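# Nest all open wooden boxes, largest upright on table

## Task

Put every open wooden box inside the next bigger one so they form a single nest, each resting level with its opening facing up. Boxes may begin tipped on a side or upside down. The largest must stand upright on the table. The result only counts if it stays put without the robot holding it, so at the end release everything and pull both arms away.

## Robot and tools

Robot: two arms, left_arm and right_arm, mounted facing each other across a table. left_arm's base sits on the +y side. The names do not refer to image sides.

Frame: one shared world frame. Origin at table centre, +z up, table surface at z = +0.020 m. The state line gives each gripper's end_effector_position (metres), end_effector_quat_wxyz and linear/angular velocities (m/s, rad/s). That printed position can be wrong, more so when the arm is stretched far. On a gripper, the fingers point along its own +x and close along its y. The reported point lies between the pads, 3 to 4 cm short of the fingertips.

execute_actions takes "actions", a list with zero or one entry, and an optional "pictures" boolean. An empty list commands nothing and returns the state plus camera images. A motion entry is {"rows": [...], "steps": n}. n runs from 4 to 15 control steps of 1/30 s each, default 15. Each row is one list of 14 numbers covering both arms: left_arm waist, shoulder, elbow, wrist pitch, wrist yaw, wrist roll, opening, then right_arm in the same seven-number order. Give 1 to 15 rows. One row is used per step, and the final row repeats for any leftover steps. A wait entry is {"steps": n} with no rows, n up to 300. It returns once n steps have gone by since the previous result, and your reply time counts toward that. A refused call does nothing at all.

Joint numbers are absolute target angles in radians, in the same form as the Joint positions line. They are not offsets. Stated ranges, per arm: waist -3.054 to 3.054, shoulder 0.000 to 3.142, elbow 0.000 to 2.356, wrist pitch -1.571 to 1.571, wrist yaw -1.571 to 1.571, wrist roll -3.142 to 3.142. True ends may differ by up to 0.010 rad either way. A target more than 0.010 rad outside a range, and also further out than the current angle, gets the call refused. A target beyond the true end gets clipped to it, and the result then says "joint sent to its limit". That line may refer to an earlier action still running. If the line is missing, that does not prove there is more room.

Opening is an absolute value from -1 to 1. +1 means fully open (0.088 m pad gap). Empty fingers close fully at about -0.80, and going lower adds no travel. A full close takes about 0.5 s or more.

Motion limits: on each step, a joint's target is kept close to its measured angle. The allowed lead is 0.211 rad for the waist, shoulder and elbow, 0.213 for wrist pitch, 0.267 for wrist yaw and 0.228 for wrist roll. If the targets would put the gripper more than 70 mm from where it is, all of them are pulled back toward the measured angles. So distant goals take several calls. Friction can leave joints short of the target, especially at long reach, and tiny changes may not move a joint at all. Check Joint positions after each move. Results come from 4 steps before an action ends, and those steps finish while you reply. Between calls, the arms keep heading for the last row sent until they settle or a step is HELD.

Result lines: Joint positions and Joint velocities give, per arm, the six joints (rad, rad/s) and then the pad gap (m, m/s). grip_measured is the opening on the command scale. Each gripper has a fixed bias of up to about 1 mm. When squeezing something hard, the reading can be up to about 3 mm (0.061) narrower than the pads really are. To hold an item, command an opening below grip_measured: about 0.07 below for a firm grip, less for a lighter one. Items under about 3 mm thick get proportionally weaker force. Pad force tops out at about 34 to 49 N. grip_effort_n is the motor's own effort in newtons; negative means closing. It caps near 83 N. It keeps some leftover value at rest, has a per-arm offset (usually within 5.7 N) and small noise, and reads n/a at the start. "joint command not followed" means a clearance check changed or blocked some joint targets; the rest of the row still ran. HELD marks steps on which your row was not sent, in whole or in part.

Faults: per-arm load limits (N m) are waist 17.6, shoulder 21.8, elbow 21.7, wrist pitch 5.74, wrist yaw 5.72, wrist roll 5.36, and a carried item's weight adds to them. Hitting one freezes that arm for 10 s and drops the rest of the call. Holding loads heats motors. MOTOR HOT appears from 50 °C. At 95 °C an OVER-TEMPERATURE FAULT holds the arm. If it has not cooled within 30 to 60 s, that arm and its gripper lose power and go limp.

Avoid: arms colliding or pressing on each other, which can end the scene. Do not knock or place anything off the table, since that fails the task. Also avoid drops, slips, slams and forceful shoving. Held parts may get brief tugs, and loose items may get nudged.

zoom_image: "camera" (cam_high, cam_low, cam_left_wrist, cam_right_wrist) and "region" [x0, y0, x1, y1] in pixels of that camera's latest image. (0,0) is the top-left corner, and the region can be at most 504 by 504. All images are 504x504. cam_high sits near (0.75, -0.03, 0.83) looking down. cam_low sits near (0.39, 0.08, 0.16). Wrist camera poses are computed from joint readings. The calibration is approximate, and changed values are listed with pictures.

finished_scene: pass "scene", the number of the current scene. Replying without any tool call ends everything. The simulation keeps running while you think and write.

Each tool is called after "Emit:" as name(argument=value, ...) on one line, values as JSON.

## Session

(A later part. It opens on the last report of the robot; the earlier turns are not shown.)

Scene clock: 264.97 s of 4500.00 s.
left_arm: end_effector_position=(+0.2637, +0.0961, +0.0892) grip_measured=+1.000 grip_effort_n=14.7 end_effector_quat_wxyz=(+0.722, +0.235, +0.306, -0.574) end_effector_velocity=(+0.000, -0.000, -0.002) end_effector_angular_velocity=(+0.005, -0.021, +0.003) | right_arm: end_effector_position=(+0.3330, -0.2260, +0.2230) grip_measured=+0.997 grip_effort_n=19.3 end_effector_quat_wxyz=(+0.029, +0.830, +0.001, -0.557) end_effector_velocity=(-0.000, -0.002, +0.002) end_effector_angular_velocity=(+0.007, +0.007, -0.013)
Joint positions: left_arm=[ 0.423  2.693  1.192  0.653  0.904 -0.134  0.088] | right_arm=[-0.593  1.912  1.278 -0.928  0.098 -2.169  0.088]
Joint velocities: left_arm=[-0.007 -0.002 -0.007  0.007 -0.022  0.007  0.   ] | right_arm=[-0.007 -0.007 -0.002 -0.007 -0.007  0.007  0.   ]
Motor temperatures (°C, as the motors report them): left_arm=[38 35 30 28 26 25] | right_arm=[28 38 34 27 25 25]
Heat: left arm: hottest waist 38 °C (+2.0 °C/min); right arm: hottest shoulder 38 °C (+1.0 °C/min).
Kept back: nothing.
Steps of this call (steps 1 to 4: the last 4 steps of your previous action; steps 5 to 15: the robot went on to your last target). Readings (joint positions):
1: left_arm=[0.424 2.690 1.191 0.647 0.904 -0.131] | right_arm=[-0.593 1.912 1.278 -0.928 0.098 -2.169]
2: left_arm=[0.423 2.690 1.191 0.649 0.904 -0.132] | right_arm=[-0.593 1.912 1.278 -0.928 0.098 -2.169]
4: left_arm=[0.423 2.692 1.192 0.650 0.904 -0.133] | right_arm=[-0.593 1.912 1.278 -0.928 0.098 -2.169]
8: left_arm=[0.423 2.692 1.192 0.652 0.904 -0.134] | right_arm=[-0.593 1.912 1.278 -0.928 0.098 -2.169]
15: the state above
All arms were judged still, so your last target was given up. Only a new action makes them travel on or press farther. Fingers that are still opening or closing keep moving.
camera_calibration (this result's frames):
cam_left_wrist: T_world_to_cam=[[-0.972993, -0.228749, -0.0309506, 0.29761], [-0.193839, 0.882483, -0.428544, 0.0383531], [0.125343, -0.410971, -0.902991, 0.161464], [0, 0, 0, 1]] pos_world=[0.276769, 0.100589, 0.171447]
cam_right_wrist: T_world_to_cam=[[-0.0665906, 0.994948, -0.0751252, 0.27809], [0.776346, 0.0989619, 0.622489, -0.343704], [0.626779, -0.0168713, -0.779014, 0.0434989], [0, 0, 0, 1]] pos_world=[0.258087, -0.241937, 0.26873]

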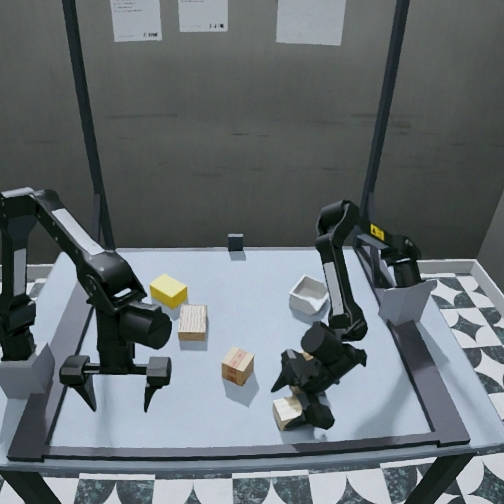

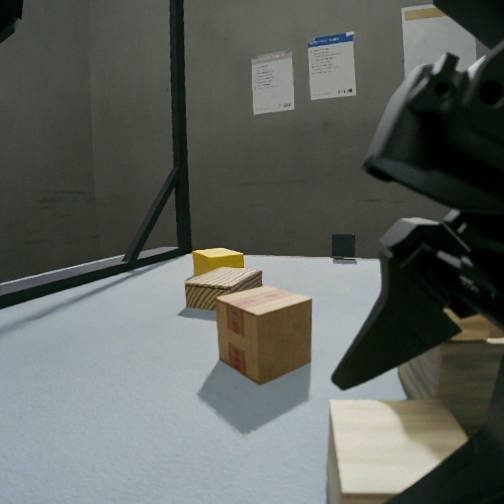

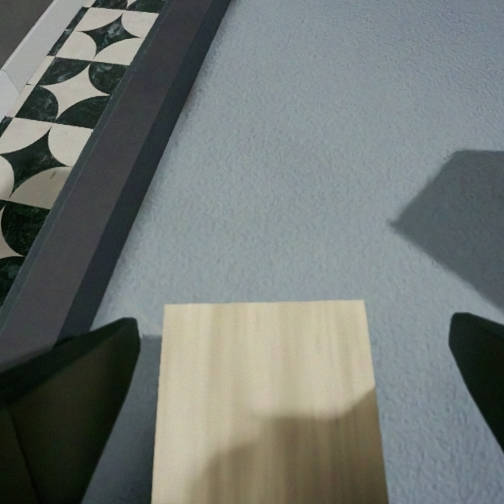

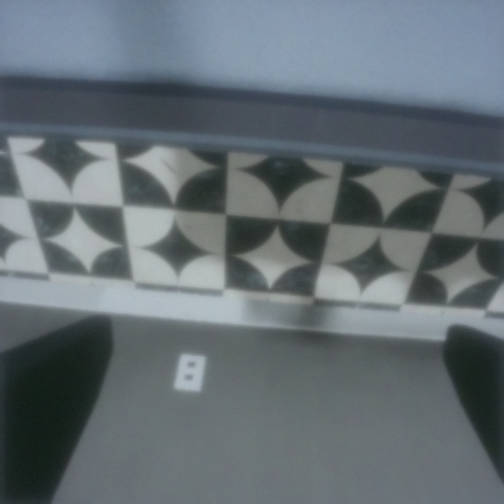

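Emit:
execute_actions(actions=[{"rows":[[0.48,2.45,1.19,0.45,0.9,-0.13,1,-0.593,1.912,1.278,-0.928,0.098,-2.169,1]],"steps":15}])

Emit:
execute_actions(actions=[{"rows":[[0.42,2.45,1.55,-0.3,0.92,-0.6,1,-0.593,1.912,1.278,-0.928,0.098,-2.169,1]],"steps":15}])

Emit:
execute_actions(actions=[{"rows":[[0.38,2.5,1.65,-1.15,0.926,-0.95,1,-0.593,1.912,1.278,-0.928,0.098,-2.169,1]],"steps":15}])

Emit:
execute_actions(actions=[{"steps":25}], pictures=true)

Scene clock: 265.53 s of 4500.00 s.
left_arm: end_effector_position=(+0.2454, +0.0685, +0.1736) grip_measured=+1.000 grip_effort_n=14.7 end_effector_quat_wxyz=(+0.739, +0.227, +0.273, -0.572) end_effector_velocity=(-0.016, -0.010, +0.053) end_effector_angular_velocity=(-0.028, +0.001, +0.046) | right_arm: end_effector_position=(+0.3330, -0.2260, +0.2230) grip_measured=+0.997 grip_effort_n=19.3 end_effector_quat_wxyz=(+0.029, +0.830, +0.001, -0.557) end_effector_velocity=(-0.001, -0.002, -0.000) end_effector_angular_velocity=(-0.016, +0.011, +0.031)
Joint positions: left_arm=[ 0.476  2.462  1.194  0.47   0.9   -0.133  0.088] | right_arm=[-0.593  1.912  1.278 -0.928  0.098 -2.169  0.088]
Joint velocities: left_arm=[ 0.037 -0.154  0.002 -0.154 -0.007 -0.022  0.   ] | right_arm=[-0.002 -0.002 -0.002 -0.007 -0.007 -0.037 -0.   ]
Motor temperatures (°C, as the motors report them): left_arm=[38 35 30 28 26 25] | right_arm=[28 38 34 27 25 25]
Heat: left arm: hottest waist 38 °C (+2.0 °C/min); right arm: hottest shoulder 38 °C (+1.0 °C/min).
Steps of this call (steps 1 to 6: nothing new was sent; steps 7 to 17: the first 11 steps of this action). Readings (joint positions):
7: left_arm=[0.424 2.679 1.193 0.634 0.903 -0.134] | right_arm=[-0.593 1.912 1.278 -0.928 0.098 -2.169]
8: left_arm=[0.428 2.656 1.191 0.581 0.900 -0.133] | right_arm=[-0.593 1.912 1.278 -0.928 0.098 -2.169]
10: left_arm=[0.440 2.608 1.183 0.531 0.900 -0.133] | right_arm=[-0.593 1.912 1.278 -0.928 0.098 -2.169]
14: left_arm=[0.467 2.500 1.188 0.486 0.900 -0.133] | right_arm=[-0.593 1.912 1.278 -0.928 0.098 -2.169]
17: the state above

Scene clock: 266.03 s of 4500.00 s.
left_arm: end_effector_position=(+0.2241, +0.0118, +0.1996) grip_measured=+1.000 grip_effort_n=14.2 end_effector_quat_wxyz=(+0.749, +0.074, +0.459, -0.472) end_effector_velocity=(-0.023, +0.092, -0.069) end_effector_angular_velocity=(+0.483, +0.900, +0.972) | right_arm: end_effector_position=(+0.3330, -0.2260, +0.2230) grip_measured=+0.997 grip_effort_n=18.8 end_effector_quat_wxyz=(+0.029, +0.830, +0.001, -0.557) end_effector_velocity=(-0.002, -0.002, +0.001) end_effector_angular_velocity=(-0.006, +0.008, +0.019)
Joint positions: left_arm=[ 0.416  2.447  1.524 -0.026  0.917 -0.546  0.088] | right_arm=[-0.593  1.912  1.278 -0.928  0.098 -2.169  0.088]
Joint velocities: left_arm=[ 0.002  0.002  0.232 -1.311 -0.022 -0.388  0.   ] | right_arm=[-0.002 -0.007 -0.002 -0.007 -0.007 -0.022  0.   ]
Motor temperatures (°C, as the motors report them): left_arm=[38 35 30 28 26 25] | right_arm=[28 38 34 27 25 25]
Heat: left arm: hottest waist 38 °C (+2.0 °C/min); right arm: hottest shoulder 38 °C (+1.0 °C/min).
Steps of this call (steps 1 to 4: the last 4 steps of your previous action; steps 5 to 15: the first 11 steps of this action). Readings (joint positions):
5: left_arm=[0.476 2.459 1.207 0.428 0.902 -0.153] | right_arm=[-0.593 1.912 1.278 -0.928 0.098 -2.169]
6: left_arm=[0.470 2.460 1.242 0.369 0.904 -0.209] | right_arm=[-0.593 1.912 1.278 -0.928 0.098 -2.169]
8: left_arm=[0.451 2.463 1.324 0.280 0.905 -0.305] | right_arm=[-0.593 1.912 1.278 -0.928 0.098 -2.169]
12: left_arm=[0.421 2.455 1.480 0.109 0.914 -0.483] | right_arm=[-0.593 1.912 1.278 -0.928 0.098 -2.169]
15: the state above

Scene clock: 266.53 s of 4500.00 s.
left_arm: end_effector_position=(+0.1834, +0.0620, +0.1525) grip_measured=+1.000 grip_effort_n=14.2 end_effector_quat_wxyz=(-0.692, +0.103, -0.700, +0.143) end_effector_velocity=(-0.107, +0.171, -0.073) end_effector_angular_velocity=(+0.716, +0.880, +1.077) | right_arm: end_effector_position=(+0.3330, -0.2260, +0.2230) grip_measured=+0.997 grip_effort_n=19.3 end_effector_quat_wxyz=(+0.029, +0.830, +0.001, -0.557) end_effector_velocity=(-0.003, -0.001, -0.001) end_effector_angular_velocity=(-0.006, +0.010, +0.009)
Joint positions: left_arm=[ 0.377  2.484  1.637 -0.691  0.922 -0.919  0.088] | right_arm=[-0.593  1.912  1.278 -0.928  0.098 -2.169  0.088]
Joint velocities: left_arm=[-0.002  0.056  0.017 -1.326 -0.007 -0.242  0.   ] | right_arm=[ 0.002 -0.002 -0.002 -0.007 -0.007 -0.007 -0.   ]
Motor temperatures (°C, as the motors report them): left_arm=[38 35 30 28 26 25] | right_arm=[28 38 34 27 25 25]
Heat: left arm: hottest waist 38 °C (+2.0 °C/min); right arm: hottest shoulder 38 °C (+1.0 °C/min).
Steps of this call (steps 1 to 4: the last 4 steps of your previous action; steps 5 to 15: the first 11 steps of this action). Readings (joint positions):
5: left_arm=[0.416 2.451 1.541 -0.237 0.917 -0.607] | right_arm=[-0.593 1.912 1.278 -0.928 0.098 -2.169]
6: left_arm=[0.413 2.460 1.562 -0.285 0.917 -0.661] | right_arm=[-0.593 1.912 1.278 -0.928 0.098 -2.169]
8: left_arm=[0.402 2.473 1.599 -0.371 0.918 -0.758] | right_arm=[-0.593 1.912 1.278 -0.928 0.098 -2.169]
12: left_arm=[0.381 2.479 1.631 -0.553 0.922 -0.883] | right_arm=[-0.593 1.912 1.278 -0.928 0.098 -2.169]
15: the state above

Scene clock: 267.37 s of 4500.00 s.
left_arm: end_effector_position=(+0.1349, +0.1130, +0.1446) grip_measured=+1.000 grip_effort_n=14.2 end_effector_quat_wxyz=(-0.611, +0.145, -0.776, -0.065) end_effector_velocity=(-0.004, +0.002, +0.001) end_effector_angular_velocity=(+0.018, +0.007, +0.015) | right_arm: end_effector_position=(+0.3330, -0.2260, +0.2230) grip_measured=+0.997 grip_effort_n=19.3 end_effector_quat_wxyz=(+0.029, +0.830, +0.001, -0.557) end_effector_velocity=(-0.001, -0.002, -0.000) end_effector_angular_velocity=(-0.004, +0.010, +0.004)
Joint positions: left_arm=[ 0.377  2.49   1.642 -1.147  0.922 -0.947  0.088] | right_arm=[-0.593  1.912  1.278 -0.928  0.098 -2.169  0.088]
Joint velocities: left_arm=[-0.002 -0.007 -0.002 -0.022 -0.007 -0.007  0.   ] | right_arm=[-0.002 -0.002 -0.002 -0.007 -0.007 -0.007 -0.   ]
Motor temperatures (°C, as the motors report them): left_arm=[38 35 30 28 26 25] | right_arm=[28 38 34 27 25 25]
Heat: left arm: hottest waist 38 °C (+2.0 °C/min); right arm: hottest shoulder 38 °C (+1.0 °C/min).
Kept back: nothing.
Steps of this call (steps 1 to 4: the last 4 steps of your previous action; steps 5 to 25: the robot went on to your last target). Readings (joint positions):
1: left_arm=[0.377 2.486 1.638 -0.737 0.922 -0.926] | right_arm=[-0.593 1.912 1.278 -0.928 0.098 -2.169]
2: left_arm=[0.377 2.487 1.638 -0.783 0.922 -0.931] | right_arm=[-0.593 1.912 1.278 -0.928 0.098 -2.169]
4: left_arm=[0.377 2.489 1.638 -0.874 0.922 -0.938] | right_arm=[-0.593 1.912 1.278 -0.928 0.098 -2.169]
8: left_arm=[0.377 2.490 1.640 -1.044 0.922 -0.944] | right_arm=[-0.593 1.912 1.278 -0.928 0.098 -2.169]
25: the state above
camera_calibration (this result's frames):
cam_left_wrist: T_world_to_cam=[[0.269804, -0.961224, 0.057051, 0.0802087], [-0.812595, -0.195498, 0.549062, 0.0861424], [-0.516618, -0.194499, -0.833832, 0.286654], [0, 0, 0, 1]] pos_world=[0.196449, 0.149693, 0.187148]
cam_right_wrist: T_world_to_cam=[[-0.0665906, 0.994948, -0.0751252, 0.27809], [0.776346, 0.0989619, 0.622489, -0.343704], [0.626779, -0.0168713, -0.779014, 0.0434989], [0, 0, 0, 1]] pos_world=[0.258087, -0.241937, 0.26873]

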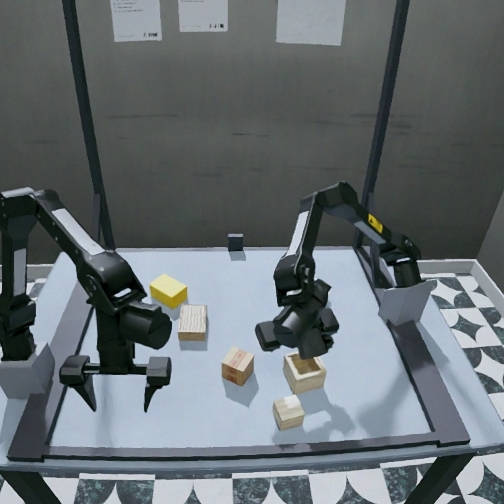

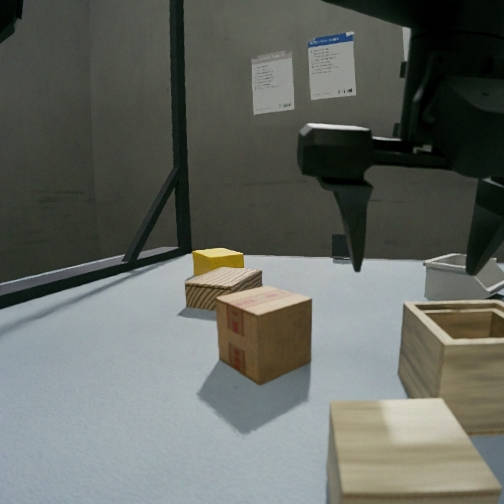

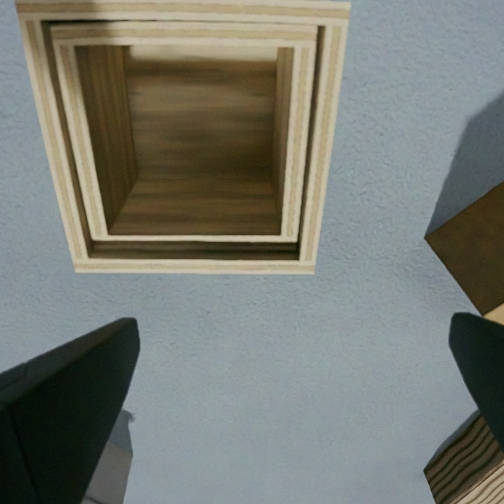

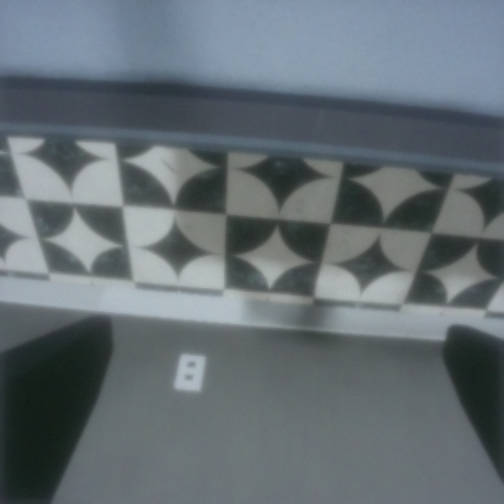

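Emit:
execute_actions(actions=[{"rows":[[0.403,2.70,1.775,-1.06,0.926,-0.925,1,-0.593,1.912,1.278,-0.928,0.098,-2.169,1]],"steps":15}])

Emit:
execute_actions(actions=[{"steps":15}], pictures=true)

Scene clock: 268.00 s of 4500.00 s.
left_arm: end_effector_position=(+0.1868, +0.1204, +0.1080) grip_measured=+1.000 grip_effort_n=14.2 end_effector_quat_wxyz=(-0.609, +0.153, -0.776, -0.060) end_effector_velocity=(+0.015, -0.035, +0.020) end_effector_angular_velocity=(-0.088, -0.095, -0.109) | right_arm: end_effector_position=(+0.3330, -0.2260, +0.2230) grip_measured=+0.997 grip_effort_n=19.3 end_effector_quat_wxyz=(+0.029, +0.830, +0.001, -0.557) end_effector_velocity=(-0.003, -0.004, -0.001) end_effector_angular_velocity=(-0.016, +0.018, +0.000)
Joint positions: left_arm=[ 0.4    2.689  1.753 -1.068  0.926 -0.93   0.088] | right_arm=[-0.593  1.912  1.278 -0.928  0.098 -2.169  0.088]
Joint velocities: left_arm=[-0.002 -0.007  0.105  0.051  0.007  0.007  0.   ] | right_arm=[-0.002 -0.002 -0.002 -0.022 -0.007 -0.007 -0.   ]
Motor temperatures (°C, as the motors report them): left_arm=[38 35 30 28 26 25] | right_arm=[28 38 34 27 25 25]
Heat: left arm: hottest waist 38 °C (+2.0 °C/min); right arm: hottest shoulder 38 °C (+1.0 °C/min).
Steps of this call (steps 1 to 8: the robot went on to your last target; steps 9 to 19: the first 11 steps of this action). Readings (joint positions):
9: left_arm=[0.377 2.506 1.653 -1.151 0.922 -0.947] | right_arm=[-0.593 1.912 1.278 -0.928 0.098 -2.169]
10: left_arm=[0.378 2.535 1.683 -1.133 0.927 -0.946] | right_arm=[-0.593 1.912 1.278 -0.928 0.098 -2.169]
12: left_arm=[0.385 2.598 1.735 -1.083 0.928 -0.936] | right_arm=[-0.593 1.912 1.278 -0.928 0.098 -2.169]
16: left_arm=[0.398 2.675 1.746 -1.074 0.926 -0.931] | right_arm=[-0.593 1.912 1.278 -0.928 0.098 -2.169]
19: the state above

Scene clock: 268.50 s of 4500.00 s.
left_arm: end_effector_position=(+0.1892, +0.1159, +0.1106) grip_measured=+1.000 grip_effort_n=14.2 end_effector_quat_wxyz=(-0.614, +0.151, -0.773, -0.051) end_effector_velocity=(-0.000, +0.005, -0.004) end_effector_angular_velocity=(+0.026, -0.004, +0.000) | right_arm: end_effector_position=(+0.3330, -0.2260, +0.2230) grip_measured=+0.997 grip_effort_n=19.3 end_effector_quat_wxyz=(+0.029, +0.830, +0.001, -0.557) end_effector_velocity=(-0.003, -0.001, -0.001) end_effector_angular_velocity=(+0.003, +0.023, +0.006)
Joint positions: left_arm=[ 0.4    2.689  1.768 -1.062  0.926 -0.928  0.088] | right_arm=[-0.593  1.912  1.278 -0.928  0.098 -2.169  0.088]
Joint velocities: left_arm=[-0.002  0.002 -0.007 -0.007 -0.022  0.007  0.   ] | right_arm=[-0.002 -0.002 -0.002 -0.007 -0.022 -0.007 -0.   ]
Motor temperatures (°C, as the motors report them): left_arm=[38 35 30 27 26 25] | right_arm=[28 38 34 27 25 25]
Heat: left arm: hottest waist 38 °C (+2.0 °C/min); right arm: hottest shoulder 38 °C (+1.0 °C/min).
Kept back: nothing.
Steps of this call (steps 1 to 4: the last 4 steps of your previous action; steps 5 to 15: the robot went on to your last target). Readings (joint positions):
1: left_arm=[0.400 2.689 1.757 -1.066 0.926 -0.929] | right_arm=[-0.593 1.912 1.278 -0.928 0.098 -2.169]
2: left_arm=[0.400 2.689 1.761 -1.065 0.926 -0.929] | right_arm=[-0.593 1.912 1.278 -0.928 0.098 -2.169]
4: left_arm=[0.400 2.689 1.768 -1.062 0.926 -0.928] | right_arm=[-0.593 1.912 1.278 -0.928 0.098 -2.169]
8: left_arm=[0.400 2.689 1.768 -1.062 0.926 -0.928] | right_arm=[-0.593 1.912 1.278 -0.928 0.098 -2.169]
15: the state above
camera_calibration (this result's frames):
cam_left_wrist: T_world_to_cam=[[0.260709, -0.961506, 0.086819, 0.0687903], [-0.82136, -0.173649, 0.543336, 0.149188], [-0.507345, -0.212962, -0.835014, 0.287457], [0, 0, 0, 1]] pos_world=[0.250443, 0.153266, 0.152999]
cam_right_wrist: T_world_to_cam=[[-0.0665906, 0.994948, -0.0751252, 0.27809], [0.776346, 0.0989619, 0.622489, -0.343704], [0.626779, -0.0168713, -0.779014, 0.0434989], [0, 0, 0, 1]] pos_world=[0.258087, -0.241937, 0.26873]

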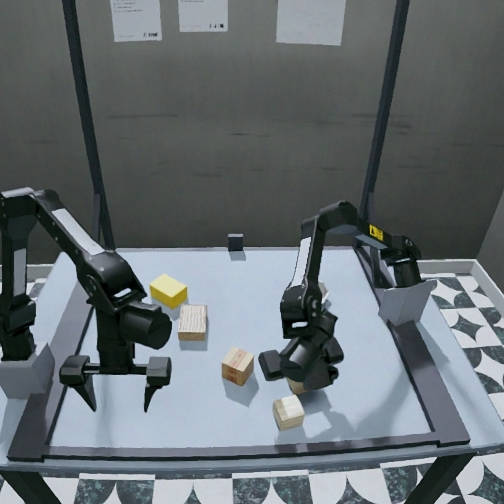

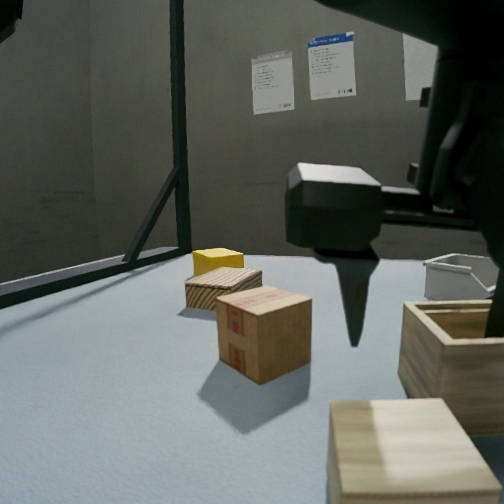

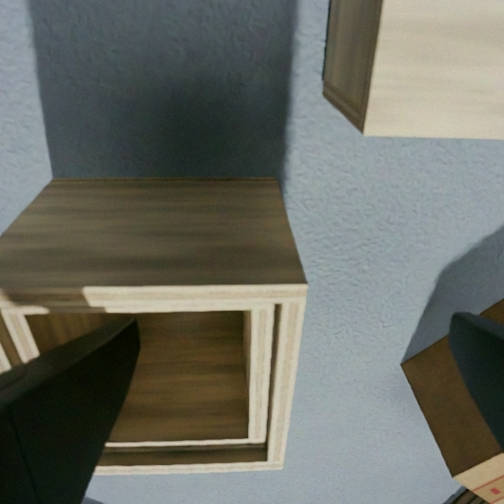

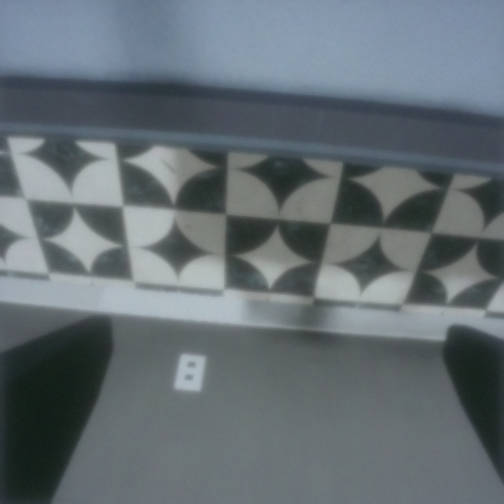

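Emit:
execute_actions(actions=[{"rows":[[0.355,2.775,1.768,-0.99,0.926,-0.97,0.3,-0.593,1.912,1.278,-0.928,0.098,-2.169,1]],"steps":15}])

Emit:
execute_actions(actions=[{"steps":10}], pictures=true)

Scene clock: 269.03 s of 4500.00 s.
left_arm: end_effector_position=(+0.1942, +0.1188, +0.0786) grip_measured=+0.344 grip_effort_n=-18.4 end_effector_quat_wxyz=(-0.611, +0.143, -0.776, -0.064) end_effector_velocity=(-0.012, +0.004, -0.007) end_effector_angular_velocity=(+0.075, +0.031, +0.074) | right_arm: end_effector_position=(+0.3330, -0.2260, +0.2230) grip_measured=+0.997 grip_effort_n=19.3 end_effector_quat_wxyz=(+0.029, +0.830, +0.001, -0.557) end_effector_velocity=(-0.003, -0.002, -0.001) end_effector_angular_velocity=(-0.000, +0.010, -0.005)
Joint positions: left_arm=[ 0.36   2.754  1.772 -0.996  0.926 -0.966  0.056] | right_arm=[-0.593  1.912  1.278 -0.928  0.098 -2.169  0.088]
Joint velocities: left_arm=[-0.027 -0.002 -0.002 -0.051 -0.022 -0.066 -0.016] | right_arm=[ 0.002 -0.007 -0.007 -0.007 -0.007  0.007 -0.   ]
Motor temperatures (°C, as the motors report them): left_arm=[38 35 30 27 26 25] | right_arm=[28 38 34 27 25 25]
Heat: left arm: hottest waist 38 °C (+1.0 °C/min); right arm: hottest shoulder 38 °C (+1.0 °C/min).
Steps of this call (steps 1 to 5: the robot went on to your last target; steps 6 to 16: the first 11 steps of this action). Readings (joint positions):
6: left_arm=[0.399 2.695 1.768 -1.058 0.926 -0.931] | right_arm=[-0.593 1.912 1.278 -0.928 0.098 -2.169]
7: left_arm=[0.395 2.703 1.770 -1.039 0.926 -0.938] | right_arm=[-0.593 1.912 1.278 -0.928 0.098 -2.169]
9: left_arm=[0.382 2.723 1.773 -1.020 0.926 -0.951] | right_arm=[-0.593 1.912 1.278 -0.928 0.098 -2.169]
13: left_arm=[0.361 2.754 1.772 -1.008 0.926 -0.965] | right_arm=[-0.593 1.912 1.278 -0.928 0.098 -2.169]
16: the state above

Scene clock: 269.37 s of 4500.00 s.
left_arm: end_effector_position=(+0.1939, +0.1193, +0.0767) grip_measured=+0.306 grip_effort_n=-19.3 end_effector_quat_wxyz=(-0.610, +0.142, -0.776, -0.067) end_effector_velocity=(-0.001, +0.003, -0.002) end_effector_angular_velocity=(+0.018, +0.006, +0.026) | right_arm: end_effector_position=(+0.3330, -0.2260, +0.2230) grip_measured=+0.997 grip_effort_n=19.3 end_effector_quat_wxyz=(+0.029, +0.830, +0.001, -0.557) end_effector_velocity=(+0.002, -0.004, +0.001) end_effector_angular_velocity=(-0.010, -0.002, -0.003)
Joint positions: left_arm=[ 0.357  2.758  1.772 -0.996  0.926 -0.968  0.054] | right_arm=[-0.593  1.912  1.278 -0.928  0.098 -2.169  0.088]
Joint velocities: left_arm=[-0.002  0.002 -0.002 -0.007 -0.007 -0.022 -0.001] | right_arm=[-0.007 -0.002 -0.002 -0.007  0.007 -0.007 -0.   ]
Motor temperatures (°C, as the motors report them): left_arm=[38 35 30 27 26 25] | right_arm=[28 38 34 27 25 25]
Heat: left arm: hottest waist 38 °C (+1.0 °C/min); right arm: hottest shoulder 38 °C (+1.0 °C/min).
Kept back: nothing.
Steps of this call (steps 1 to 4: the last 4 steps of your previous action; steps 5 to 10: the robot went on to your last target). Readings (joint positions):
1: left_arm=[0.359 2.755 1.772 -0.996 0.926 -0.967] | right_arm=[-0.593 1.912 1.278 -0.928 0.098 -2.169]
2: left_arm=[0.358 2.756 1.772 -0.996 0.926 -0.967] | right_arm=[-0.593 1.912 1.278 -0.928 0.098 -2.169]
4: left_arm=[0.357 2.757 1.772 -0.996 0.926 -0.967] | right_arm=[-0.593 1.912 1.278 -0.928 0.098 -2.169]
8: left_arm=[0.357 2.758 1.772 -0.996 0.926 -0.968] | right_arm=[-0.593 1.912 1.278 -0.928 0.098 -2.169]
10: the state above
camera_calibration (this result's frames):
cam_left_wrist: T_world_to_cam=[[0.267931, -0.962145, 0.0498932, 0.0753073], [-0.81159, -0.197493, 0.549835, 0.172477], [-0.519168, -0.187811, -0.833782, 0.261483], [0, 0, 0, 1]] pos_world=[0.255557, 0.155629, 0.119428]
cam_right_wrist: T_world_to_cam=[[-0.0665906, 0.994948, -0.0751252, 0.27809], [0.776346, 0.0989619, 0.622489, -0.343704], [0.626779, -0.0168713, -0.779014, 0.0434989], [0, 0, 0, 1]] pos_world=[0.258087, -0.241937, 0.26873]

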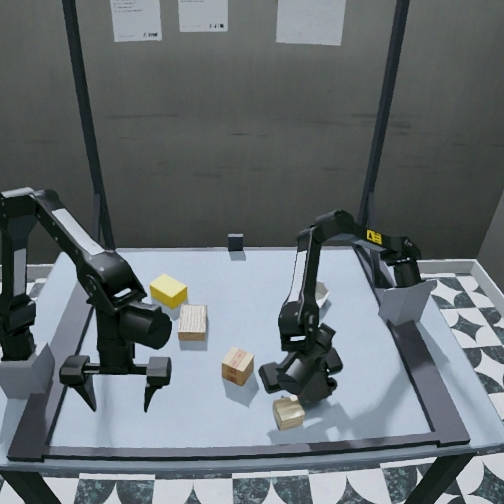

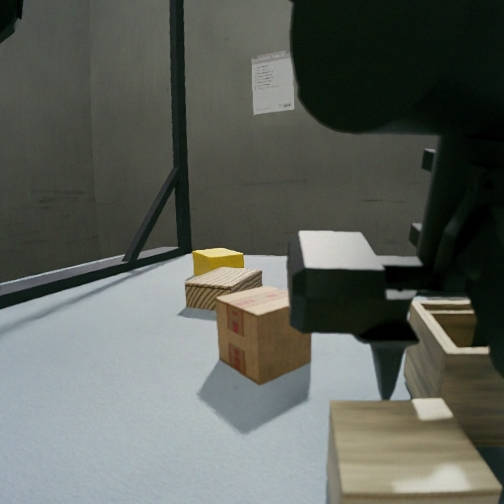

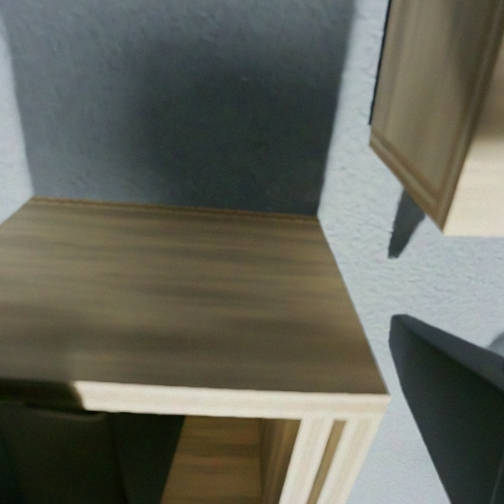

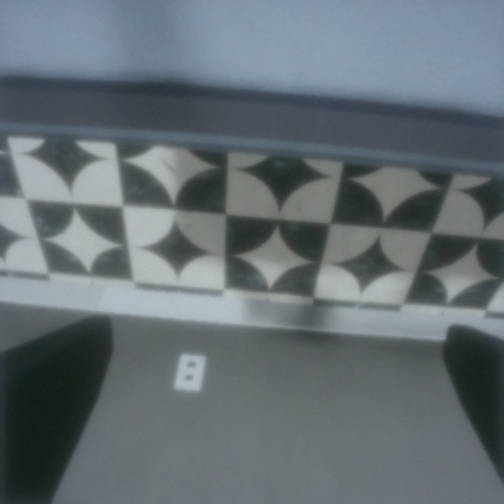

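Close gradually on walls.

Emit:
execute_actions(actions=[{"rows":[[0.355,2.775,1.768,-0.99,0.926,-0.97,-0.3,-0.593,1.912,1.278,-0.928,0.098,-2.169,1]],"steps":12}])

Emit:
execute_actions(actions=[{"rows":[[0.355,2.775,1.768,-0.99,0.926,-0.97,-0.7,-0.593,1.912,1.278,-0.928,0.098,-2.169,1]],"steps":15}], pictures=true)

Scene clock: 269.73 s of 4500.00 s.
left_arm: end_effector_position=(+0.1945, +0.1200, +0.0748) grip_measured=-0.217 grip_effort_n=-18.8 end_effector_quat_wxyz=(-0.610, +0.142, -0.777, -0.068) end_effector_velocity=(-0.005, +0.002, -0.002) end_effector_angular_velocity=(+0.027, +0.013, +0.029) | right_arm: end_effector_position=(+0.3330, -0.2260, +0.2230) grip_measured=+0.997 grip_effort_n=18.8 end_effector_quat_wxyz=(+0.029, +0.830, +0.001, -0.557) end_effector_velocity=(-0.002, -0.003, +0.000) end_effector_angular_velocity=(-0.012, +0.015, +0.002)
Joint positions: left_arm=[ 0.356  2.762  1.772 -0.992  0.926 -0.969  0.028] | right_arm=[-0.593  1.912  1.278 -0.928  0.098 -2.169  0.088]
Joint velocities: left_arm=[-0.007 -0.002 -0.002 -0.022 -0.007 -0.022 -0.032] | right_arm=[-0.002 -0.002  0.002 -0.022 -0.007 -0.007 -0.   ]
Motor temperatures (°C, as the motors report them): left_arm=[38 35 30 27 26 25] | right_arm=[28 38 34 27 25 25]
Heat: left arm: hottest waist 38 °C (+1.0 °C/min); right arm: hottest shoulder 38 °C (+1.0 °C/min).
Steps of this call (steps 1 to 3: the robot went on to your last target; steps 4 to 11: the first 8 steps of this action). Readings (joint positions):
4: left_arm=[0.357 2.758 1.772 -0.996 0.926 -0.969] | right_arm=[-0.593 1.912 1.278 -0.928 0.098 -2.169]
5: left_arm=[0.357 2.758 1.772 -0.994 0.926 -0.969] | right_arm=[-0.593 1.912 1.278 -0.928 0.098 -2.169]
7: left_arm=[0.356 2.760 1.772 -0.992 0.926 -0.969] | right_arm=[-0.593 1.912 1.278 -0.928 0.098 -2.169]
11: the state above

Scene clock: 270.23 s of 4500.00 s.
left_arm: end_effector_position=(+0.1978, +0.1215, +0.0767) grip_measured=-0.608 grip_effort_n=-83.5 end_effector_quat_wxyz=(-0.613, +0.144, -0.774, -0.067) end_effector_velocity=(-0.003, +0.003, -0.000) end_effector_angular_velocity=(+0.020, +0.010, +0.018) | right_arm: end_effector_position=(+0.3330, -0.2260, +0.2230) grip_measured=+0.997 grip_effort_n=18.4 end_effector_quat_wxyz=(+0.029, +0.830, +0.001, -0.557) end_effector_velocity=(-0.003, -0.005, -0.001) end_effector_angular_velocity=(-0.025, +0.005, +0.002)
Joint positions: left_arm=[ 0.364  2.762  1.772 -0.988  0.92  -0.969  0.009] | right_arm=[-0.593  1.912  1.278 -0.928  0.098 -2.169  0.088]
Joint velocities: left_arm=[-0.002 -0.002 -0.002 -0.022 -0.007 -0.007  0.   ] | right_arm=[ 0.002 -0.002 -0.002 -0.022  0.007 -0.007 -0.   ]
Motor temperatures (°C, as the motors report them): left_arm=[38 35 30 27 26 25] | right_arm=[28 38 34 27 25 25]
Heat: left arm: hottest waist 38 °C (+1.0 °C/min); right arm: hottest shoulder 38 °C (+1.0 °C/min).
Steps of this call (steps 1 to 4: the last 4 steps of your previous action; steps 5 to 15: the first 11 steps of this action). Readings (joint positions):
5: left_arm=[0.355 2.762 1.772 -0.991 0.926 -0.969] | right_arm=[-0.593 1.912 1.278 -0.928 0.098 -2.169]
6: left_arm=[0.355 2.762 1.772 -0.991 0.927 -0.969] | right_arm=[-0.593 1.912 1.278 -0.928 0.098 -2.169]
8: left_arm=[0.358 2.762 1.772 -0.992 0.916 -0.969] | right_arm=[-0.593 1.912 1.278 -0.928 0.098 -2.169]
12: left_arm=[0.364 2.762 1.772 -0.988 0.920 -0.969] | right_arm=[-0.593 1.912 1.278 -0.928 0.098 -2.169]
15: the state above
camera_calibration (this result's frames):
cam_left_wrist: T_world_to_cam=[[0.270443, -0.961308, 0.052415, 0.0755577], [-0.815153, -0.199678, 0.543741, 0.177534], [-0.512236, -0.189777, -0.837615, 0.263049], [0, 0, 0, 1]] pos_world=[0.259027, 0.158005, 0.119841]
cam_right_wrist: T_world_to_cam=[[-0.0665906, 0.994948, -0.0751252, 0.27809], [0.776346, 0.0989619, 0.622489, -0.343704], [0.626779, -0.0168713, -0.779014, 0.0434989], [0, 0, 0, 1]] pos_world=[0.258087, -0.241937, 0.26873]

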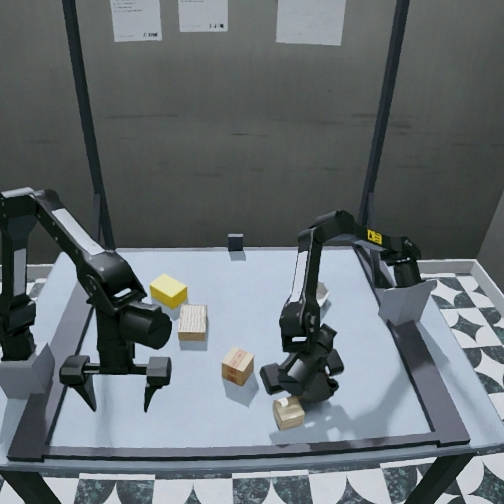

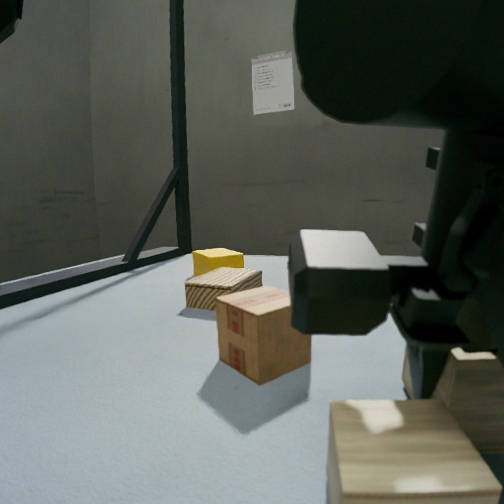

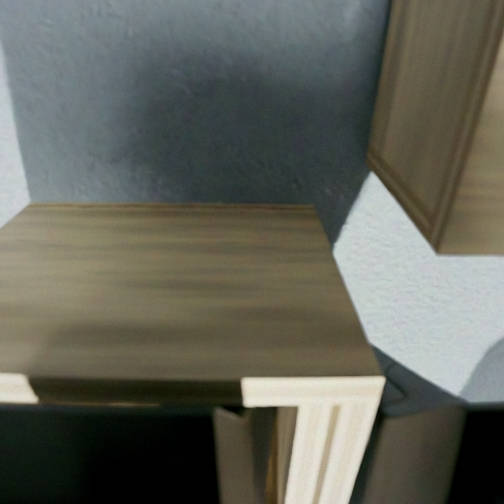

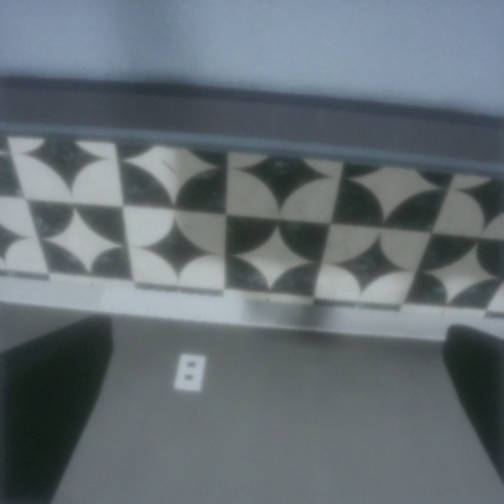

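Emit:
execute_actions(actions=[{"rows":[[0.38,2.73,1.768,-1.02,0.926,-0.95,-0.7,-0.593,1.912,1.278,-0.928,0.098,-2.169,1]],"steps":10}])

Emit:
execute_actions(actions=[{"rows":[[0.346,2.52,1.602,-1.06,0.926,-0.98,-0.7,-0.593,1.912,1.278,-0.928,0.098,-2.169,1]],"steps":15}])

Emit:
execute_actions(actions=[{"rows":[[0.27,2.37,1.451,-1.06,0.926,-1.06,-0.7,-0.593,1.912,1.278,-0.928,0.098,-2.169,1]],"steps":15}])

Emit:
execute_actions(actions=[{"steps":12}], pictures=true)

Scene clock: 271.60 s of 4500.00 s.
left_arm: end_effector_position=(+0.1962, +0.1232, +0.0805) grip_measured=-0.617 grip_effort_n=-83.5 end_effector_quat_wxyz=(-0.610, +0.145, -0.776, -0.070) end_effector_velocity=(-0.008, +0.007, +0.001) end_effector_angular_velocity=(+0.049, +0.022, +0.027) | right_arm: end_effector_position=(+0.3330, -0.2260, +0.2230) grip_measured=+0.997 grip_effort_n=18.8 end_effector_quat_wxyz=(+0.029, +0.830, +0.001, -0.557) end_effector_velocity=(-0.006, -0.002, -0.000) end_effector_angular_velocity=(-0.015, +0.015, +0.011)
Joint positions: left_arm=[ 0.371  2.757  1.772 -1.011  0.921 -0.957  0.009] | right_arm=[-0.593  1.912  1.278 -0.928  0.098 -2.169  0.088]
Joint velocities: left_arm=[-0.002 -0.007 -0.002 -0.066 -0.022  0.007 -0.   ] | right_arm=[ 0.007 -0.007 -0.002 -0.022 -0.007 -0.007  0.   ]
Motor temperatures (°C, as the motors report them): left_arm=[38 35 30 27 26 25] | right_arm=[28 38 34 27 25 25]
Heat: left arm: hottest waist 38 °C (+1.0 °C/min); right arm: hottest shoulder 38 °C (+1.0 °C/min).
Steps of this call (steps 1 to 4: the last 4 steps of your previous action; steps 5 to 15: the robot went on to your last target; steps 16 to 35: nothing new was sent; steps 36 to 41: the first 6 steps of this action). Readings (joint positions):
36: left_arm=[0.364 2.762 1.772 -0.989 0.920 -0.967] | right_arm=[-0.593 1.912 1.278 -0.928 0.098 -2.169]
37: left_arm=[0.366 2.760 1.772 -0.994 0.920 -0.964] | right_arm=[-0.593 1.912 1.278 -0.928 0.098 -2.169]
39: left_arm=[0.369 2.758 1.772 -1.008 0.920 -0.960] | right_arm=[-0.593 1.912 1.278 -0.928 0.098 -2.169]
41: the state above

Scene clock: 272.10 s of 4500.00 s.
left_arm: end_effector_position=(+0.1407, +0.1130, +0.1174) grip_measured=-0.617 grip_effort_n=-83.5 end_effector_quat_wxyz=(-0.613, +0.135, -0.776, -0.064) end_effector_velocity=(-0.014, +0.025, -0.008) end_effector_angular_velocity=(+0.060, +0.051, +0.083) | right_arm: end_effector_position=(+0.3330, -0.2260, +0.2230) grip_measured=+0.997 grip_effort_n=19.3 end_effector_quat_wxyz=(+0.029, +0.830, +0.001, -0.557) end_effector_velocity=(-0.003, -0.004, -0.001) end_effector_angular_velocity=(-0.016, +0.018, +0.000)
Joint positions: left_arm=[ 0.34   2.534  1.622 -1.055  0.926 -0.975  0.009] | right_arm=[-0.593  1.912  1.278 -0.928  0.098 -2.169  0.088]
Joint velocities: left_arm=[ 0.002 -0.027 -0.1   -0.022 -0.007 -0.022  0.   ] | right_arm=[-0.002 -0.002 -0.002 -0.022 -0.007 -0.007 -0.   ]
Motor temperatures (°C, as the motors report them): left_arm=[38 35 30 27 26 25] | right_arm=[28 38 34 27 25 25]
Heat: left arm: hottest waist 38 °C (+1.0 °C/min); right arm: hottest shoulder 38 °C (+1.0 °C/min).
Steps of this call (steps 1 to 4: the last 4 steps of your previous action; steps 5 to 15: the first 11 steps of this action). Readings (joint positions):
5: left_arm=[0.370 2.739 1.756 -1.008 0.921 -0.954] | right_arm=[-0.593 1.912 1.278 -0.928 0.098 -2.169]
6: left_arm=[0.369 2.709 1.720 -1.018 0.920 -0.956] | right_arm=[-0.593 1.912 1.278 -0.928 0.098 -2.169]
8: left_arm=[0.360 2.643 1.657 -1.055 0.920 -0.968] | right_arm=[-0.593 1.912 1.278 -0.928 0.098 -2.169]
12: left_arm=[0.342 2.554 1.630 -1.052 0.925 -0.973] | right_arm=[-0.593 1.912 1.278 -0.928 0.098 -2.169]
15: the state above

Scene clock: 272.60 s of 4500.00 s.
left_arm: end_effector_position=(+0.0869, +0.1223, +0.1132) grip_measured=-0.617 grip_effort_n=-83.5 end_effector_quat_wxyz=(-0.603, +0.121, -0.782, -0.104) end_effector_velocity=(-0.002, +0.027, -0.006) end_effector_angular_velocity=(+0.061, +0.024, +0.097) | right_arm: end_effector_position=(+0.3330, -0.2260, +0.2230) grip_measured=+0.997 grip_effort_n=19.3 end_effector_quat_wxyz=(+0.029, +0.830, +0.001, -0.557) end_effector_velocity=(+0.000, -0.007, -0.001) end_effector_angular_velocity=(-0.032, +0.009, +0.005)
Joint positions: left_arm=[ 0.262  2.389  1.466 -1.061  0.925 -1.052  0.009] | right_arm=[-0.593  1.912  1.278 -0.928  0.098 -2.169  0.088]
Joint velocities: left_arm=[ 0.017 -0.012 -0.085 -0.007 -0.022 -0.037 -0.   ] | right_arm=[-0.007  0.002 -0.002 -0.022  0.007 -0.022 -0.   ]
Motor temperatures (°C, as the motors report them): left_arm=[38 35 30 27 26 25] | right_arm=[28 38 34 27 25 25]
Heat: left arm: hottest waist 38 °C (+1.0 °C/min); right arm: hottest shoulder 38 °C (+1.0 °C/min).
Steps of this call (steps 1 to 4: the last 4 steps of your previous action; steps 5 to 15: the first 11 steps of this action). Readings (joint positions):
5: left_arm=[0.339 2.523 1.592 -1.049 0.926 -0.986] | right_arm=[-0.593 1.912 1.278 -0.928 0.098 -2.169]
6: left_arm=[0.332 2.500 1.561 -1.046 0.923 -1.002] | right_arm=[-0.593 1.912 1.278 -0.928 0.098 -2.169]
8: left_arm=[0.308 2.452 1.508 -1.067 0.922 -1.028] | right_arm=[-0.593 1.912 1.278 -0.928 0.098 -2.169]
12: left_arm=[0.265 2.399 1.476 -1.061 0.925 -1.046] | right_arm=[-0.593 1.912 1.278 -0.928 0.098 -2.169]
15: the state above

Scene clock: 273.00 s of 4500.00 s.
left_arm: end_effector_position=(+0.0863, +0.1250, +0.1124) grip_measured=-0.617 grip_effort_n=-83.5 end_effector_quat_wxyz=(-0.601, +0.123, -0.782, -0.110) end_effector_velocity=(-0.002, -0.001, +0.003) end_effector_angular_velocity=(-0.004, +0.006, +0.012) | right_arm: end_effector_position=(+0.3330, -0.2260, +0.2230) grip_measured=+0.997 grip_effort_n=19.3 end_effector_quat_wxyz=(+0.029, +0.830, +0.001, -0.557) end_effector_velocity=(-0.001, -0.002, -0.000) end_effector_angular_velocity=(-0.010, +0.011, +0.017)
Joint positions: left_arm=[ 0.263  2.387  1.456 -1.061  0.925 -1.056  0.009] | right_arm=[-0.593  1.912  1.278 -0.928  0.098 -2.169  0.088]
Joint velocities: left_arm=[ 0.002 -0.007 -0.002 -0.007  0.007 -0.007 -0.   ] | right_arm=[-0.002 -0.002 -0.002 -0.007 -0.007 -0.022  0.   ]
Motor temperatures (°C, as the motors report them): left_arm=[38 35 30 27 26 25] | right_arm=[28 38 34 27 25 25]
Heat: left arm: hottest waist 38 °C (+1.0 °C/min); right arm: hottest shoulder 38 °C (+1.0 °C/min).
Kept back: nothing.
Steps of this call (steps 1 to 4: the last 4 steps of your previous action; steps 5 to 12: the robot went on to your last target). Readings (joint positions):
1: left_arm=[0.263 2.389 1.463 -1.061 0.925 -1.053] | right_arm=[-0.593 1.912 1.278 -0.928 0.098 -2.169]
2: left_arm=[0.263 2.389 1.461 -1.061 0.925 -1.054] | right_arm=[-0.593 1.912 1.278 -0.928 0.098 -2.169]
4: left_arm=[0.263 2.389 1.457 -1.061 0.925 -1.055] | right_arm=[-0.593 1.912 1.278 -0.928 0.098 -2.169]
8: left_arm=[0.263 2.388 1.456 -1.061 0.925 -1.056] | right_arm=[-0.593 1.912 1.278 -0.928 0.098 -2.169]
12: the state above
camera_calibration (this result's frames):
cam_left_wrist: T_world_to_cam=[[0.289502, -0.956213, -0.0429479, 0.115638], [-0.786717, -0.263264, 0.558362, 0.0717938], [-0.54522, -0.127859, -0.828485, 0.230574], [0, 0, 0, 1]] pos_world=[0.148717, 0.158956, 0.155906]
cam_right_wrist: T_world_to_cam=[[-0.0665906, 0.994948, -0.0751252, 0.27809], [0.776346, 0.0989619, 0.622489, -0.343704], [0.626779, -0.0168713, -0.779014, 0.0434989], [0, 0, 0, 1]] pos_world=[0.258087, -0.241937, 0.26873]

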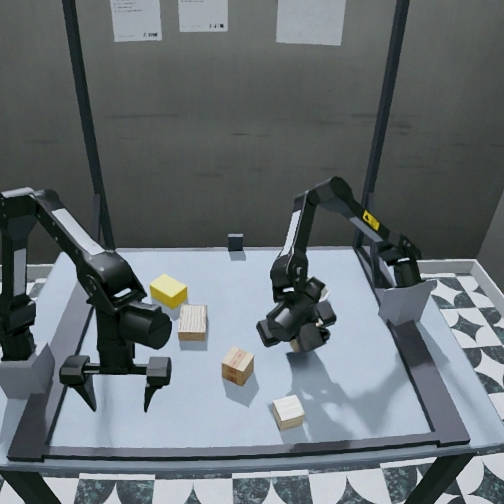

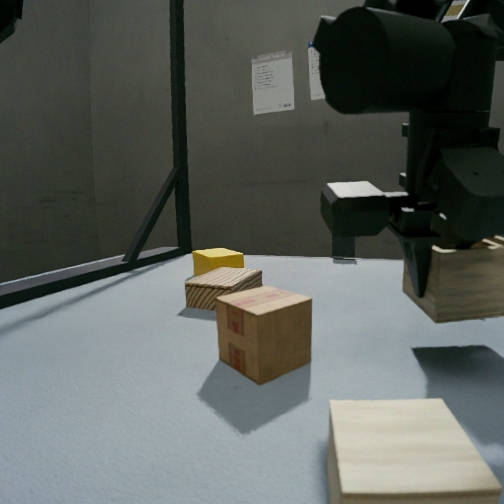

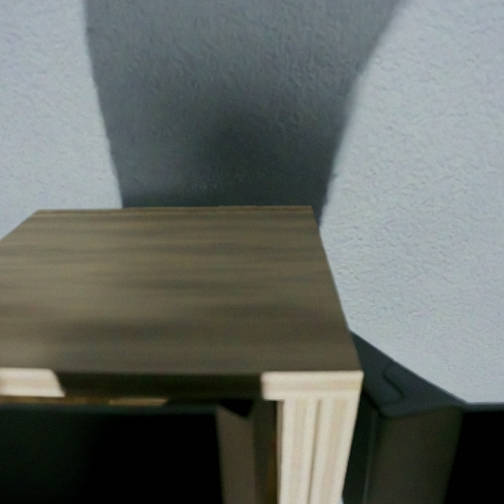

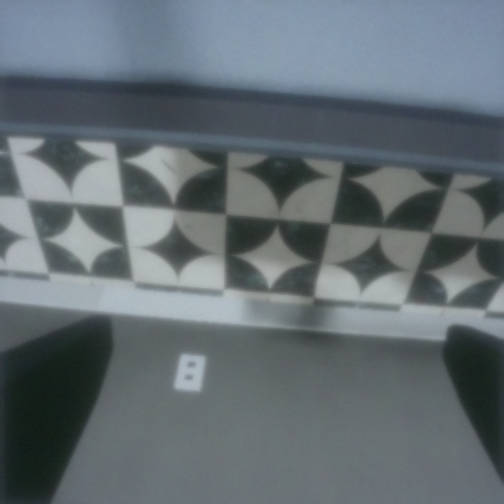

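Emit:
execute_actions(actions=[{"rows":[[0.214,2.475,1.456,-0.985,0.926,-1.1,-0.7,-0.593,1.912,1.278,-0.928,0.098,-2.169,1]],"steps":15}])

Emit:
execute_actions(actions=[{"steps":12}], pictures=true)

Scene clock: 273.47 s of 4500.00 s.
left_arm: end_effector_position=(+0.0899, +0.1295, +0.0768) grip_measured=-0.617 grip_effort_n=-83.5 end_effector_quat_wxyz=(-0.597, +0.108, -0.784, -0.130) end_effector_velocity=(+0.003, -0.001, +0.000) end_effector_angular_velocity=(-0.000, -0.015, +0.021) | right_arm: end_effector_position=(+0.3330, -0.2260, +0.2230) grip_measured=+0.997 grip_effort_n=19.3 end_effector_quat_wxyz=(+0.029, +0.830, +0.001, -0.557) end_effector_velocity=(-0.001, +0.003, +0.001) end_effector_angular_velocity=(+0.010, +0.000, +0.013)
Joint positions: left_arm=[ 0.208  2.465  1.455 -0.99   0.925 -1.094  0.009] | right_arm=[-0.593  1.912  1.278 -0.928  0.098 -2.169  0.088]
Joint velocities: left_arm=[ 0.002 -0.002 -0.002  0.022 -0.007 -0.037 -0.   ] | right_arm=[ 0.002 -0.002  0.002  0.007 -0.007 -0.007 -0.   ]
Motor temperatures (°C, as the motors report them): left_arm=[38 35 30 27 26 25] | right_arm=[28 38 34 27 25 25]
Heat: left arm: hottest waist 38 °C (+1.0 °C/min); right arm: hottest shoulder 38 °C (+1.0 °C/min).
Steps of this call (steps 1 to 3: the robot went on to your last target; steps 4 to 14: the first 11 steps of this action). Readings (joint positions):
4: left_arm=[0.262 2.391 1.455 -1.056 0.925 -1.062] | right_arm=[-0.593 1.912 1.278 -0.928 0.098 -2.169]
5: left_arm=[0.257 2.399 1.455 -1.038 0.925 -1.071] | right_arm=[-0.593 1.912 1.278 -0.928 0.098 -2.169]
7: left_arm=[0.240 2.421 1.458 -1.010 0.925 -1.081] | right_arm=[-0.593 1.912 1.278 -0.928 0.098 -2.169]
11: left_arm=[0.211 2.460 1.455 -0.996 0.925 -1.092] | right_arm=[-0.593 1.912 1.278 -0.928 0.098 -2.169]
14: the state above

Scene clock: 273.87 s of 4500.00 s.
left_arm: end_effector_position=(+0.0904, +0.1293, +0.0764) grip_measured=-0.617 grip_effort_n=-83.5 end_effector_quat_wxyz=(-0.597, +0.109, -0.784, -0.130) end_effector_velocity=(+0.001, +0.003, -0.001) end_effector_angular_velocity=(+0.027, -0.011, +0.020) | right_arm: end_effector_position=(+0.3330, -0.2260, +0.2230) grip_measured=+0.997 grip_effort_n=19.8 end_effector_quat_wxyz=(+0.029, +0.830, +0.001, -0.557) end_effector_velocity=(-0.000, -0.003, +0.000) end_effector_angular_velocity=(-0.009, +0.011, +0.013)
Joint positions: left_arm=[ 0.208  2.466  1.455 -0.986  0.925 -1.097  0.009] | right_arm=[-0.593  1.912  1.278 -0.928  0.098 -2.169  0.088]
Joint velocities: left_arm=[-0.002  0.002  0.002 -0.007 -0.022 -0.022 -0.   ] | right_arm=[-0.007 -0.002 -0.002 -0.007 -0.007 -0.022 -0.   ]
Motor temperatures (°C, as the motors report them): left_arm=[38 35 30 27 26 25] | right_arm=[28 38 34 27 25 25]
Heat: left arm: hottest waist 38 °C (+1.0 °C/min); right arm: hottest shoulder 38 °C (+1.0 °C/min).
Kept back: nothing.
Steps of this call (steps 1 to 4: the last 4 steps of your previous action; steps 5 to 12: the robot went on to your last target). Readings (joint positions):
1: left_arm=[0.208 2.465 1.455 -0.989 0.925 -1.095] | right_arm=[-0.593 1.912 1.278 -0.928 0.098 -2.169]
2: left_arm=[0.208 2.465 1.455 -0.988 0.925 -1.095] | right_arm=[-0.593 1.912 1.278 -0.928 0.098 -2.169]
4: left_arm=[0.208 2.465 1.455 -0.987 0.925 -1.096] | right_arm=[-0.593 1.912 1.278 -0.928 0.098 -2.169]
8: left_arm=[0.208 2.466 1.455 -0.986 0.925 -1.097] | right_arm=[-0.593 1.912 1.278 -0.928 0.098 -2.169]
12: the state above
camera_calibration (this result's frames):
cam_left_wrist: T_world_to_cam=[[0.289719, -0.952499, -0.0938593, 0.12041], [-0.776748, -0.291286, 0.558403, 0.0990148], [-0.559218, -0.0888748, -0.824243, 0.199497], [0, 0, 0, 1]] pos_world=[0.153587, 0.161262, 0.120445]
cam_right_wrist: T_world_to_cam=[[-0.0665906, 0.994948, -0.0751252, 0.27809], [0.776346, 0.0989619, 0.622489, -0.343704], [0.626779, -0.0168713, -0.779014, 0.0434989], [0, 0, 0, 1]] pos_world=[0.258087, -0.241937, 0.26873]

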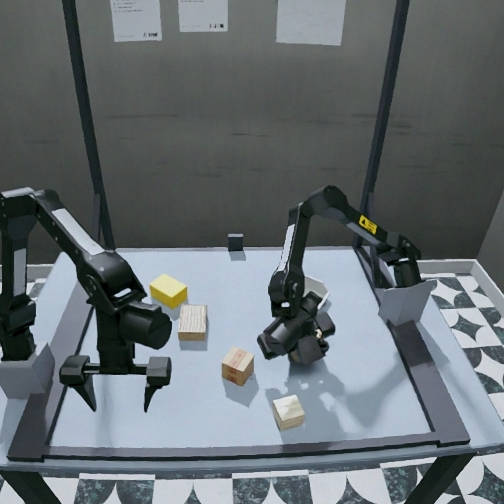

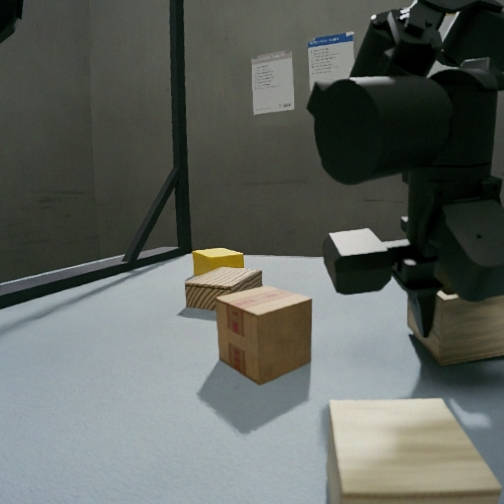

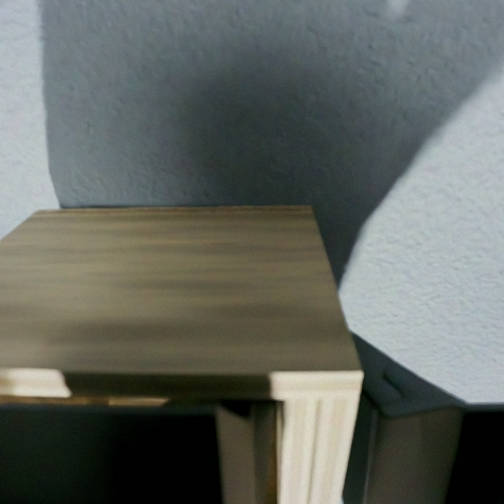

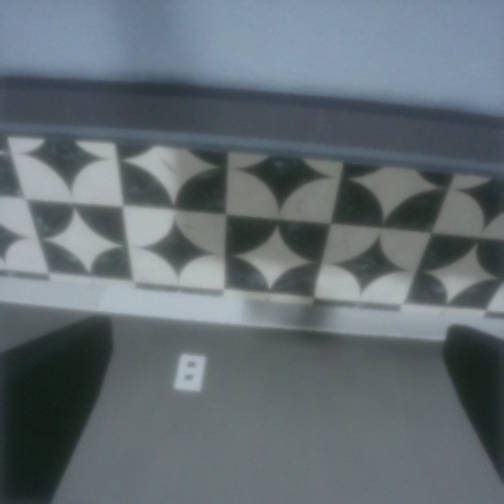

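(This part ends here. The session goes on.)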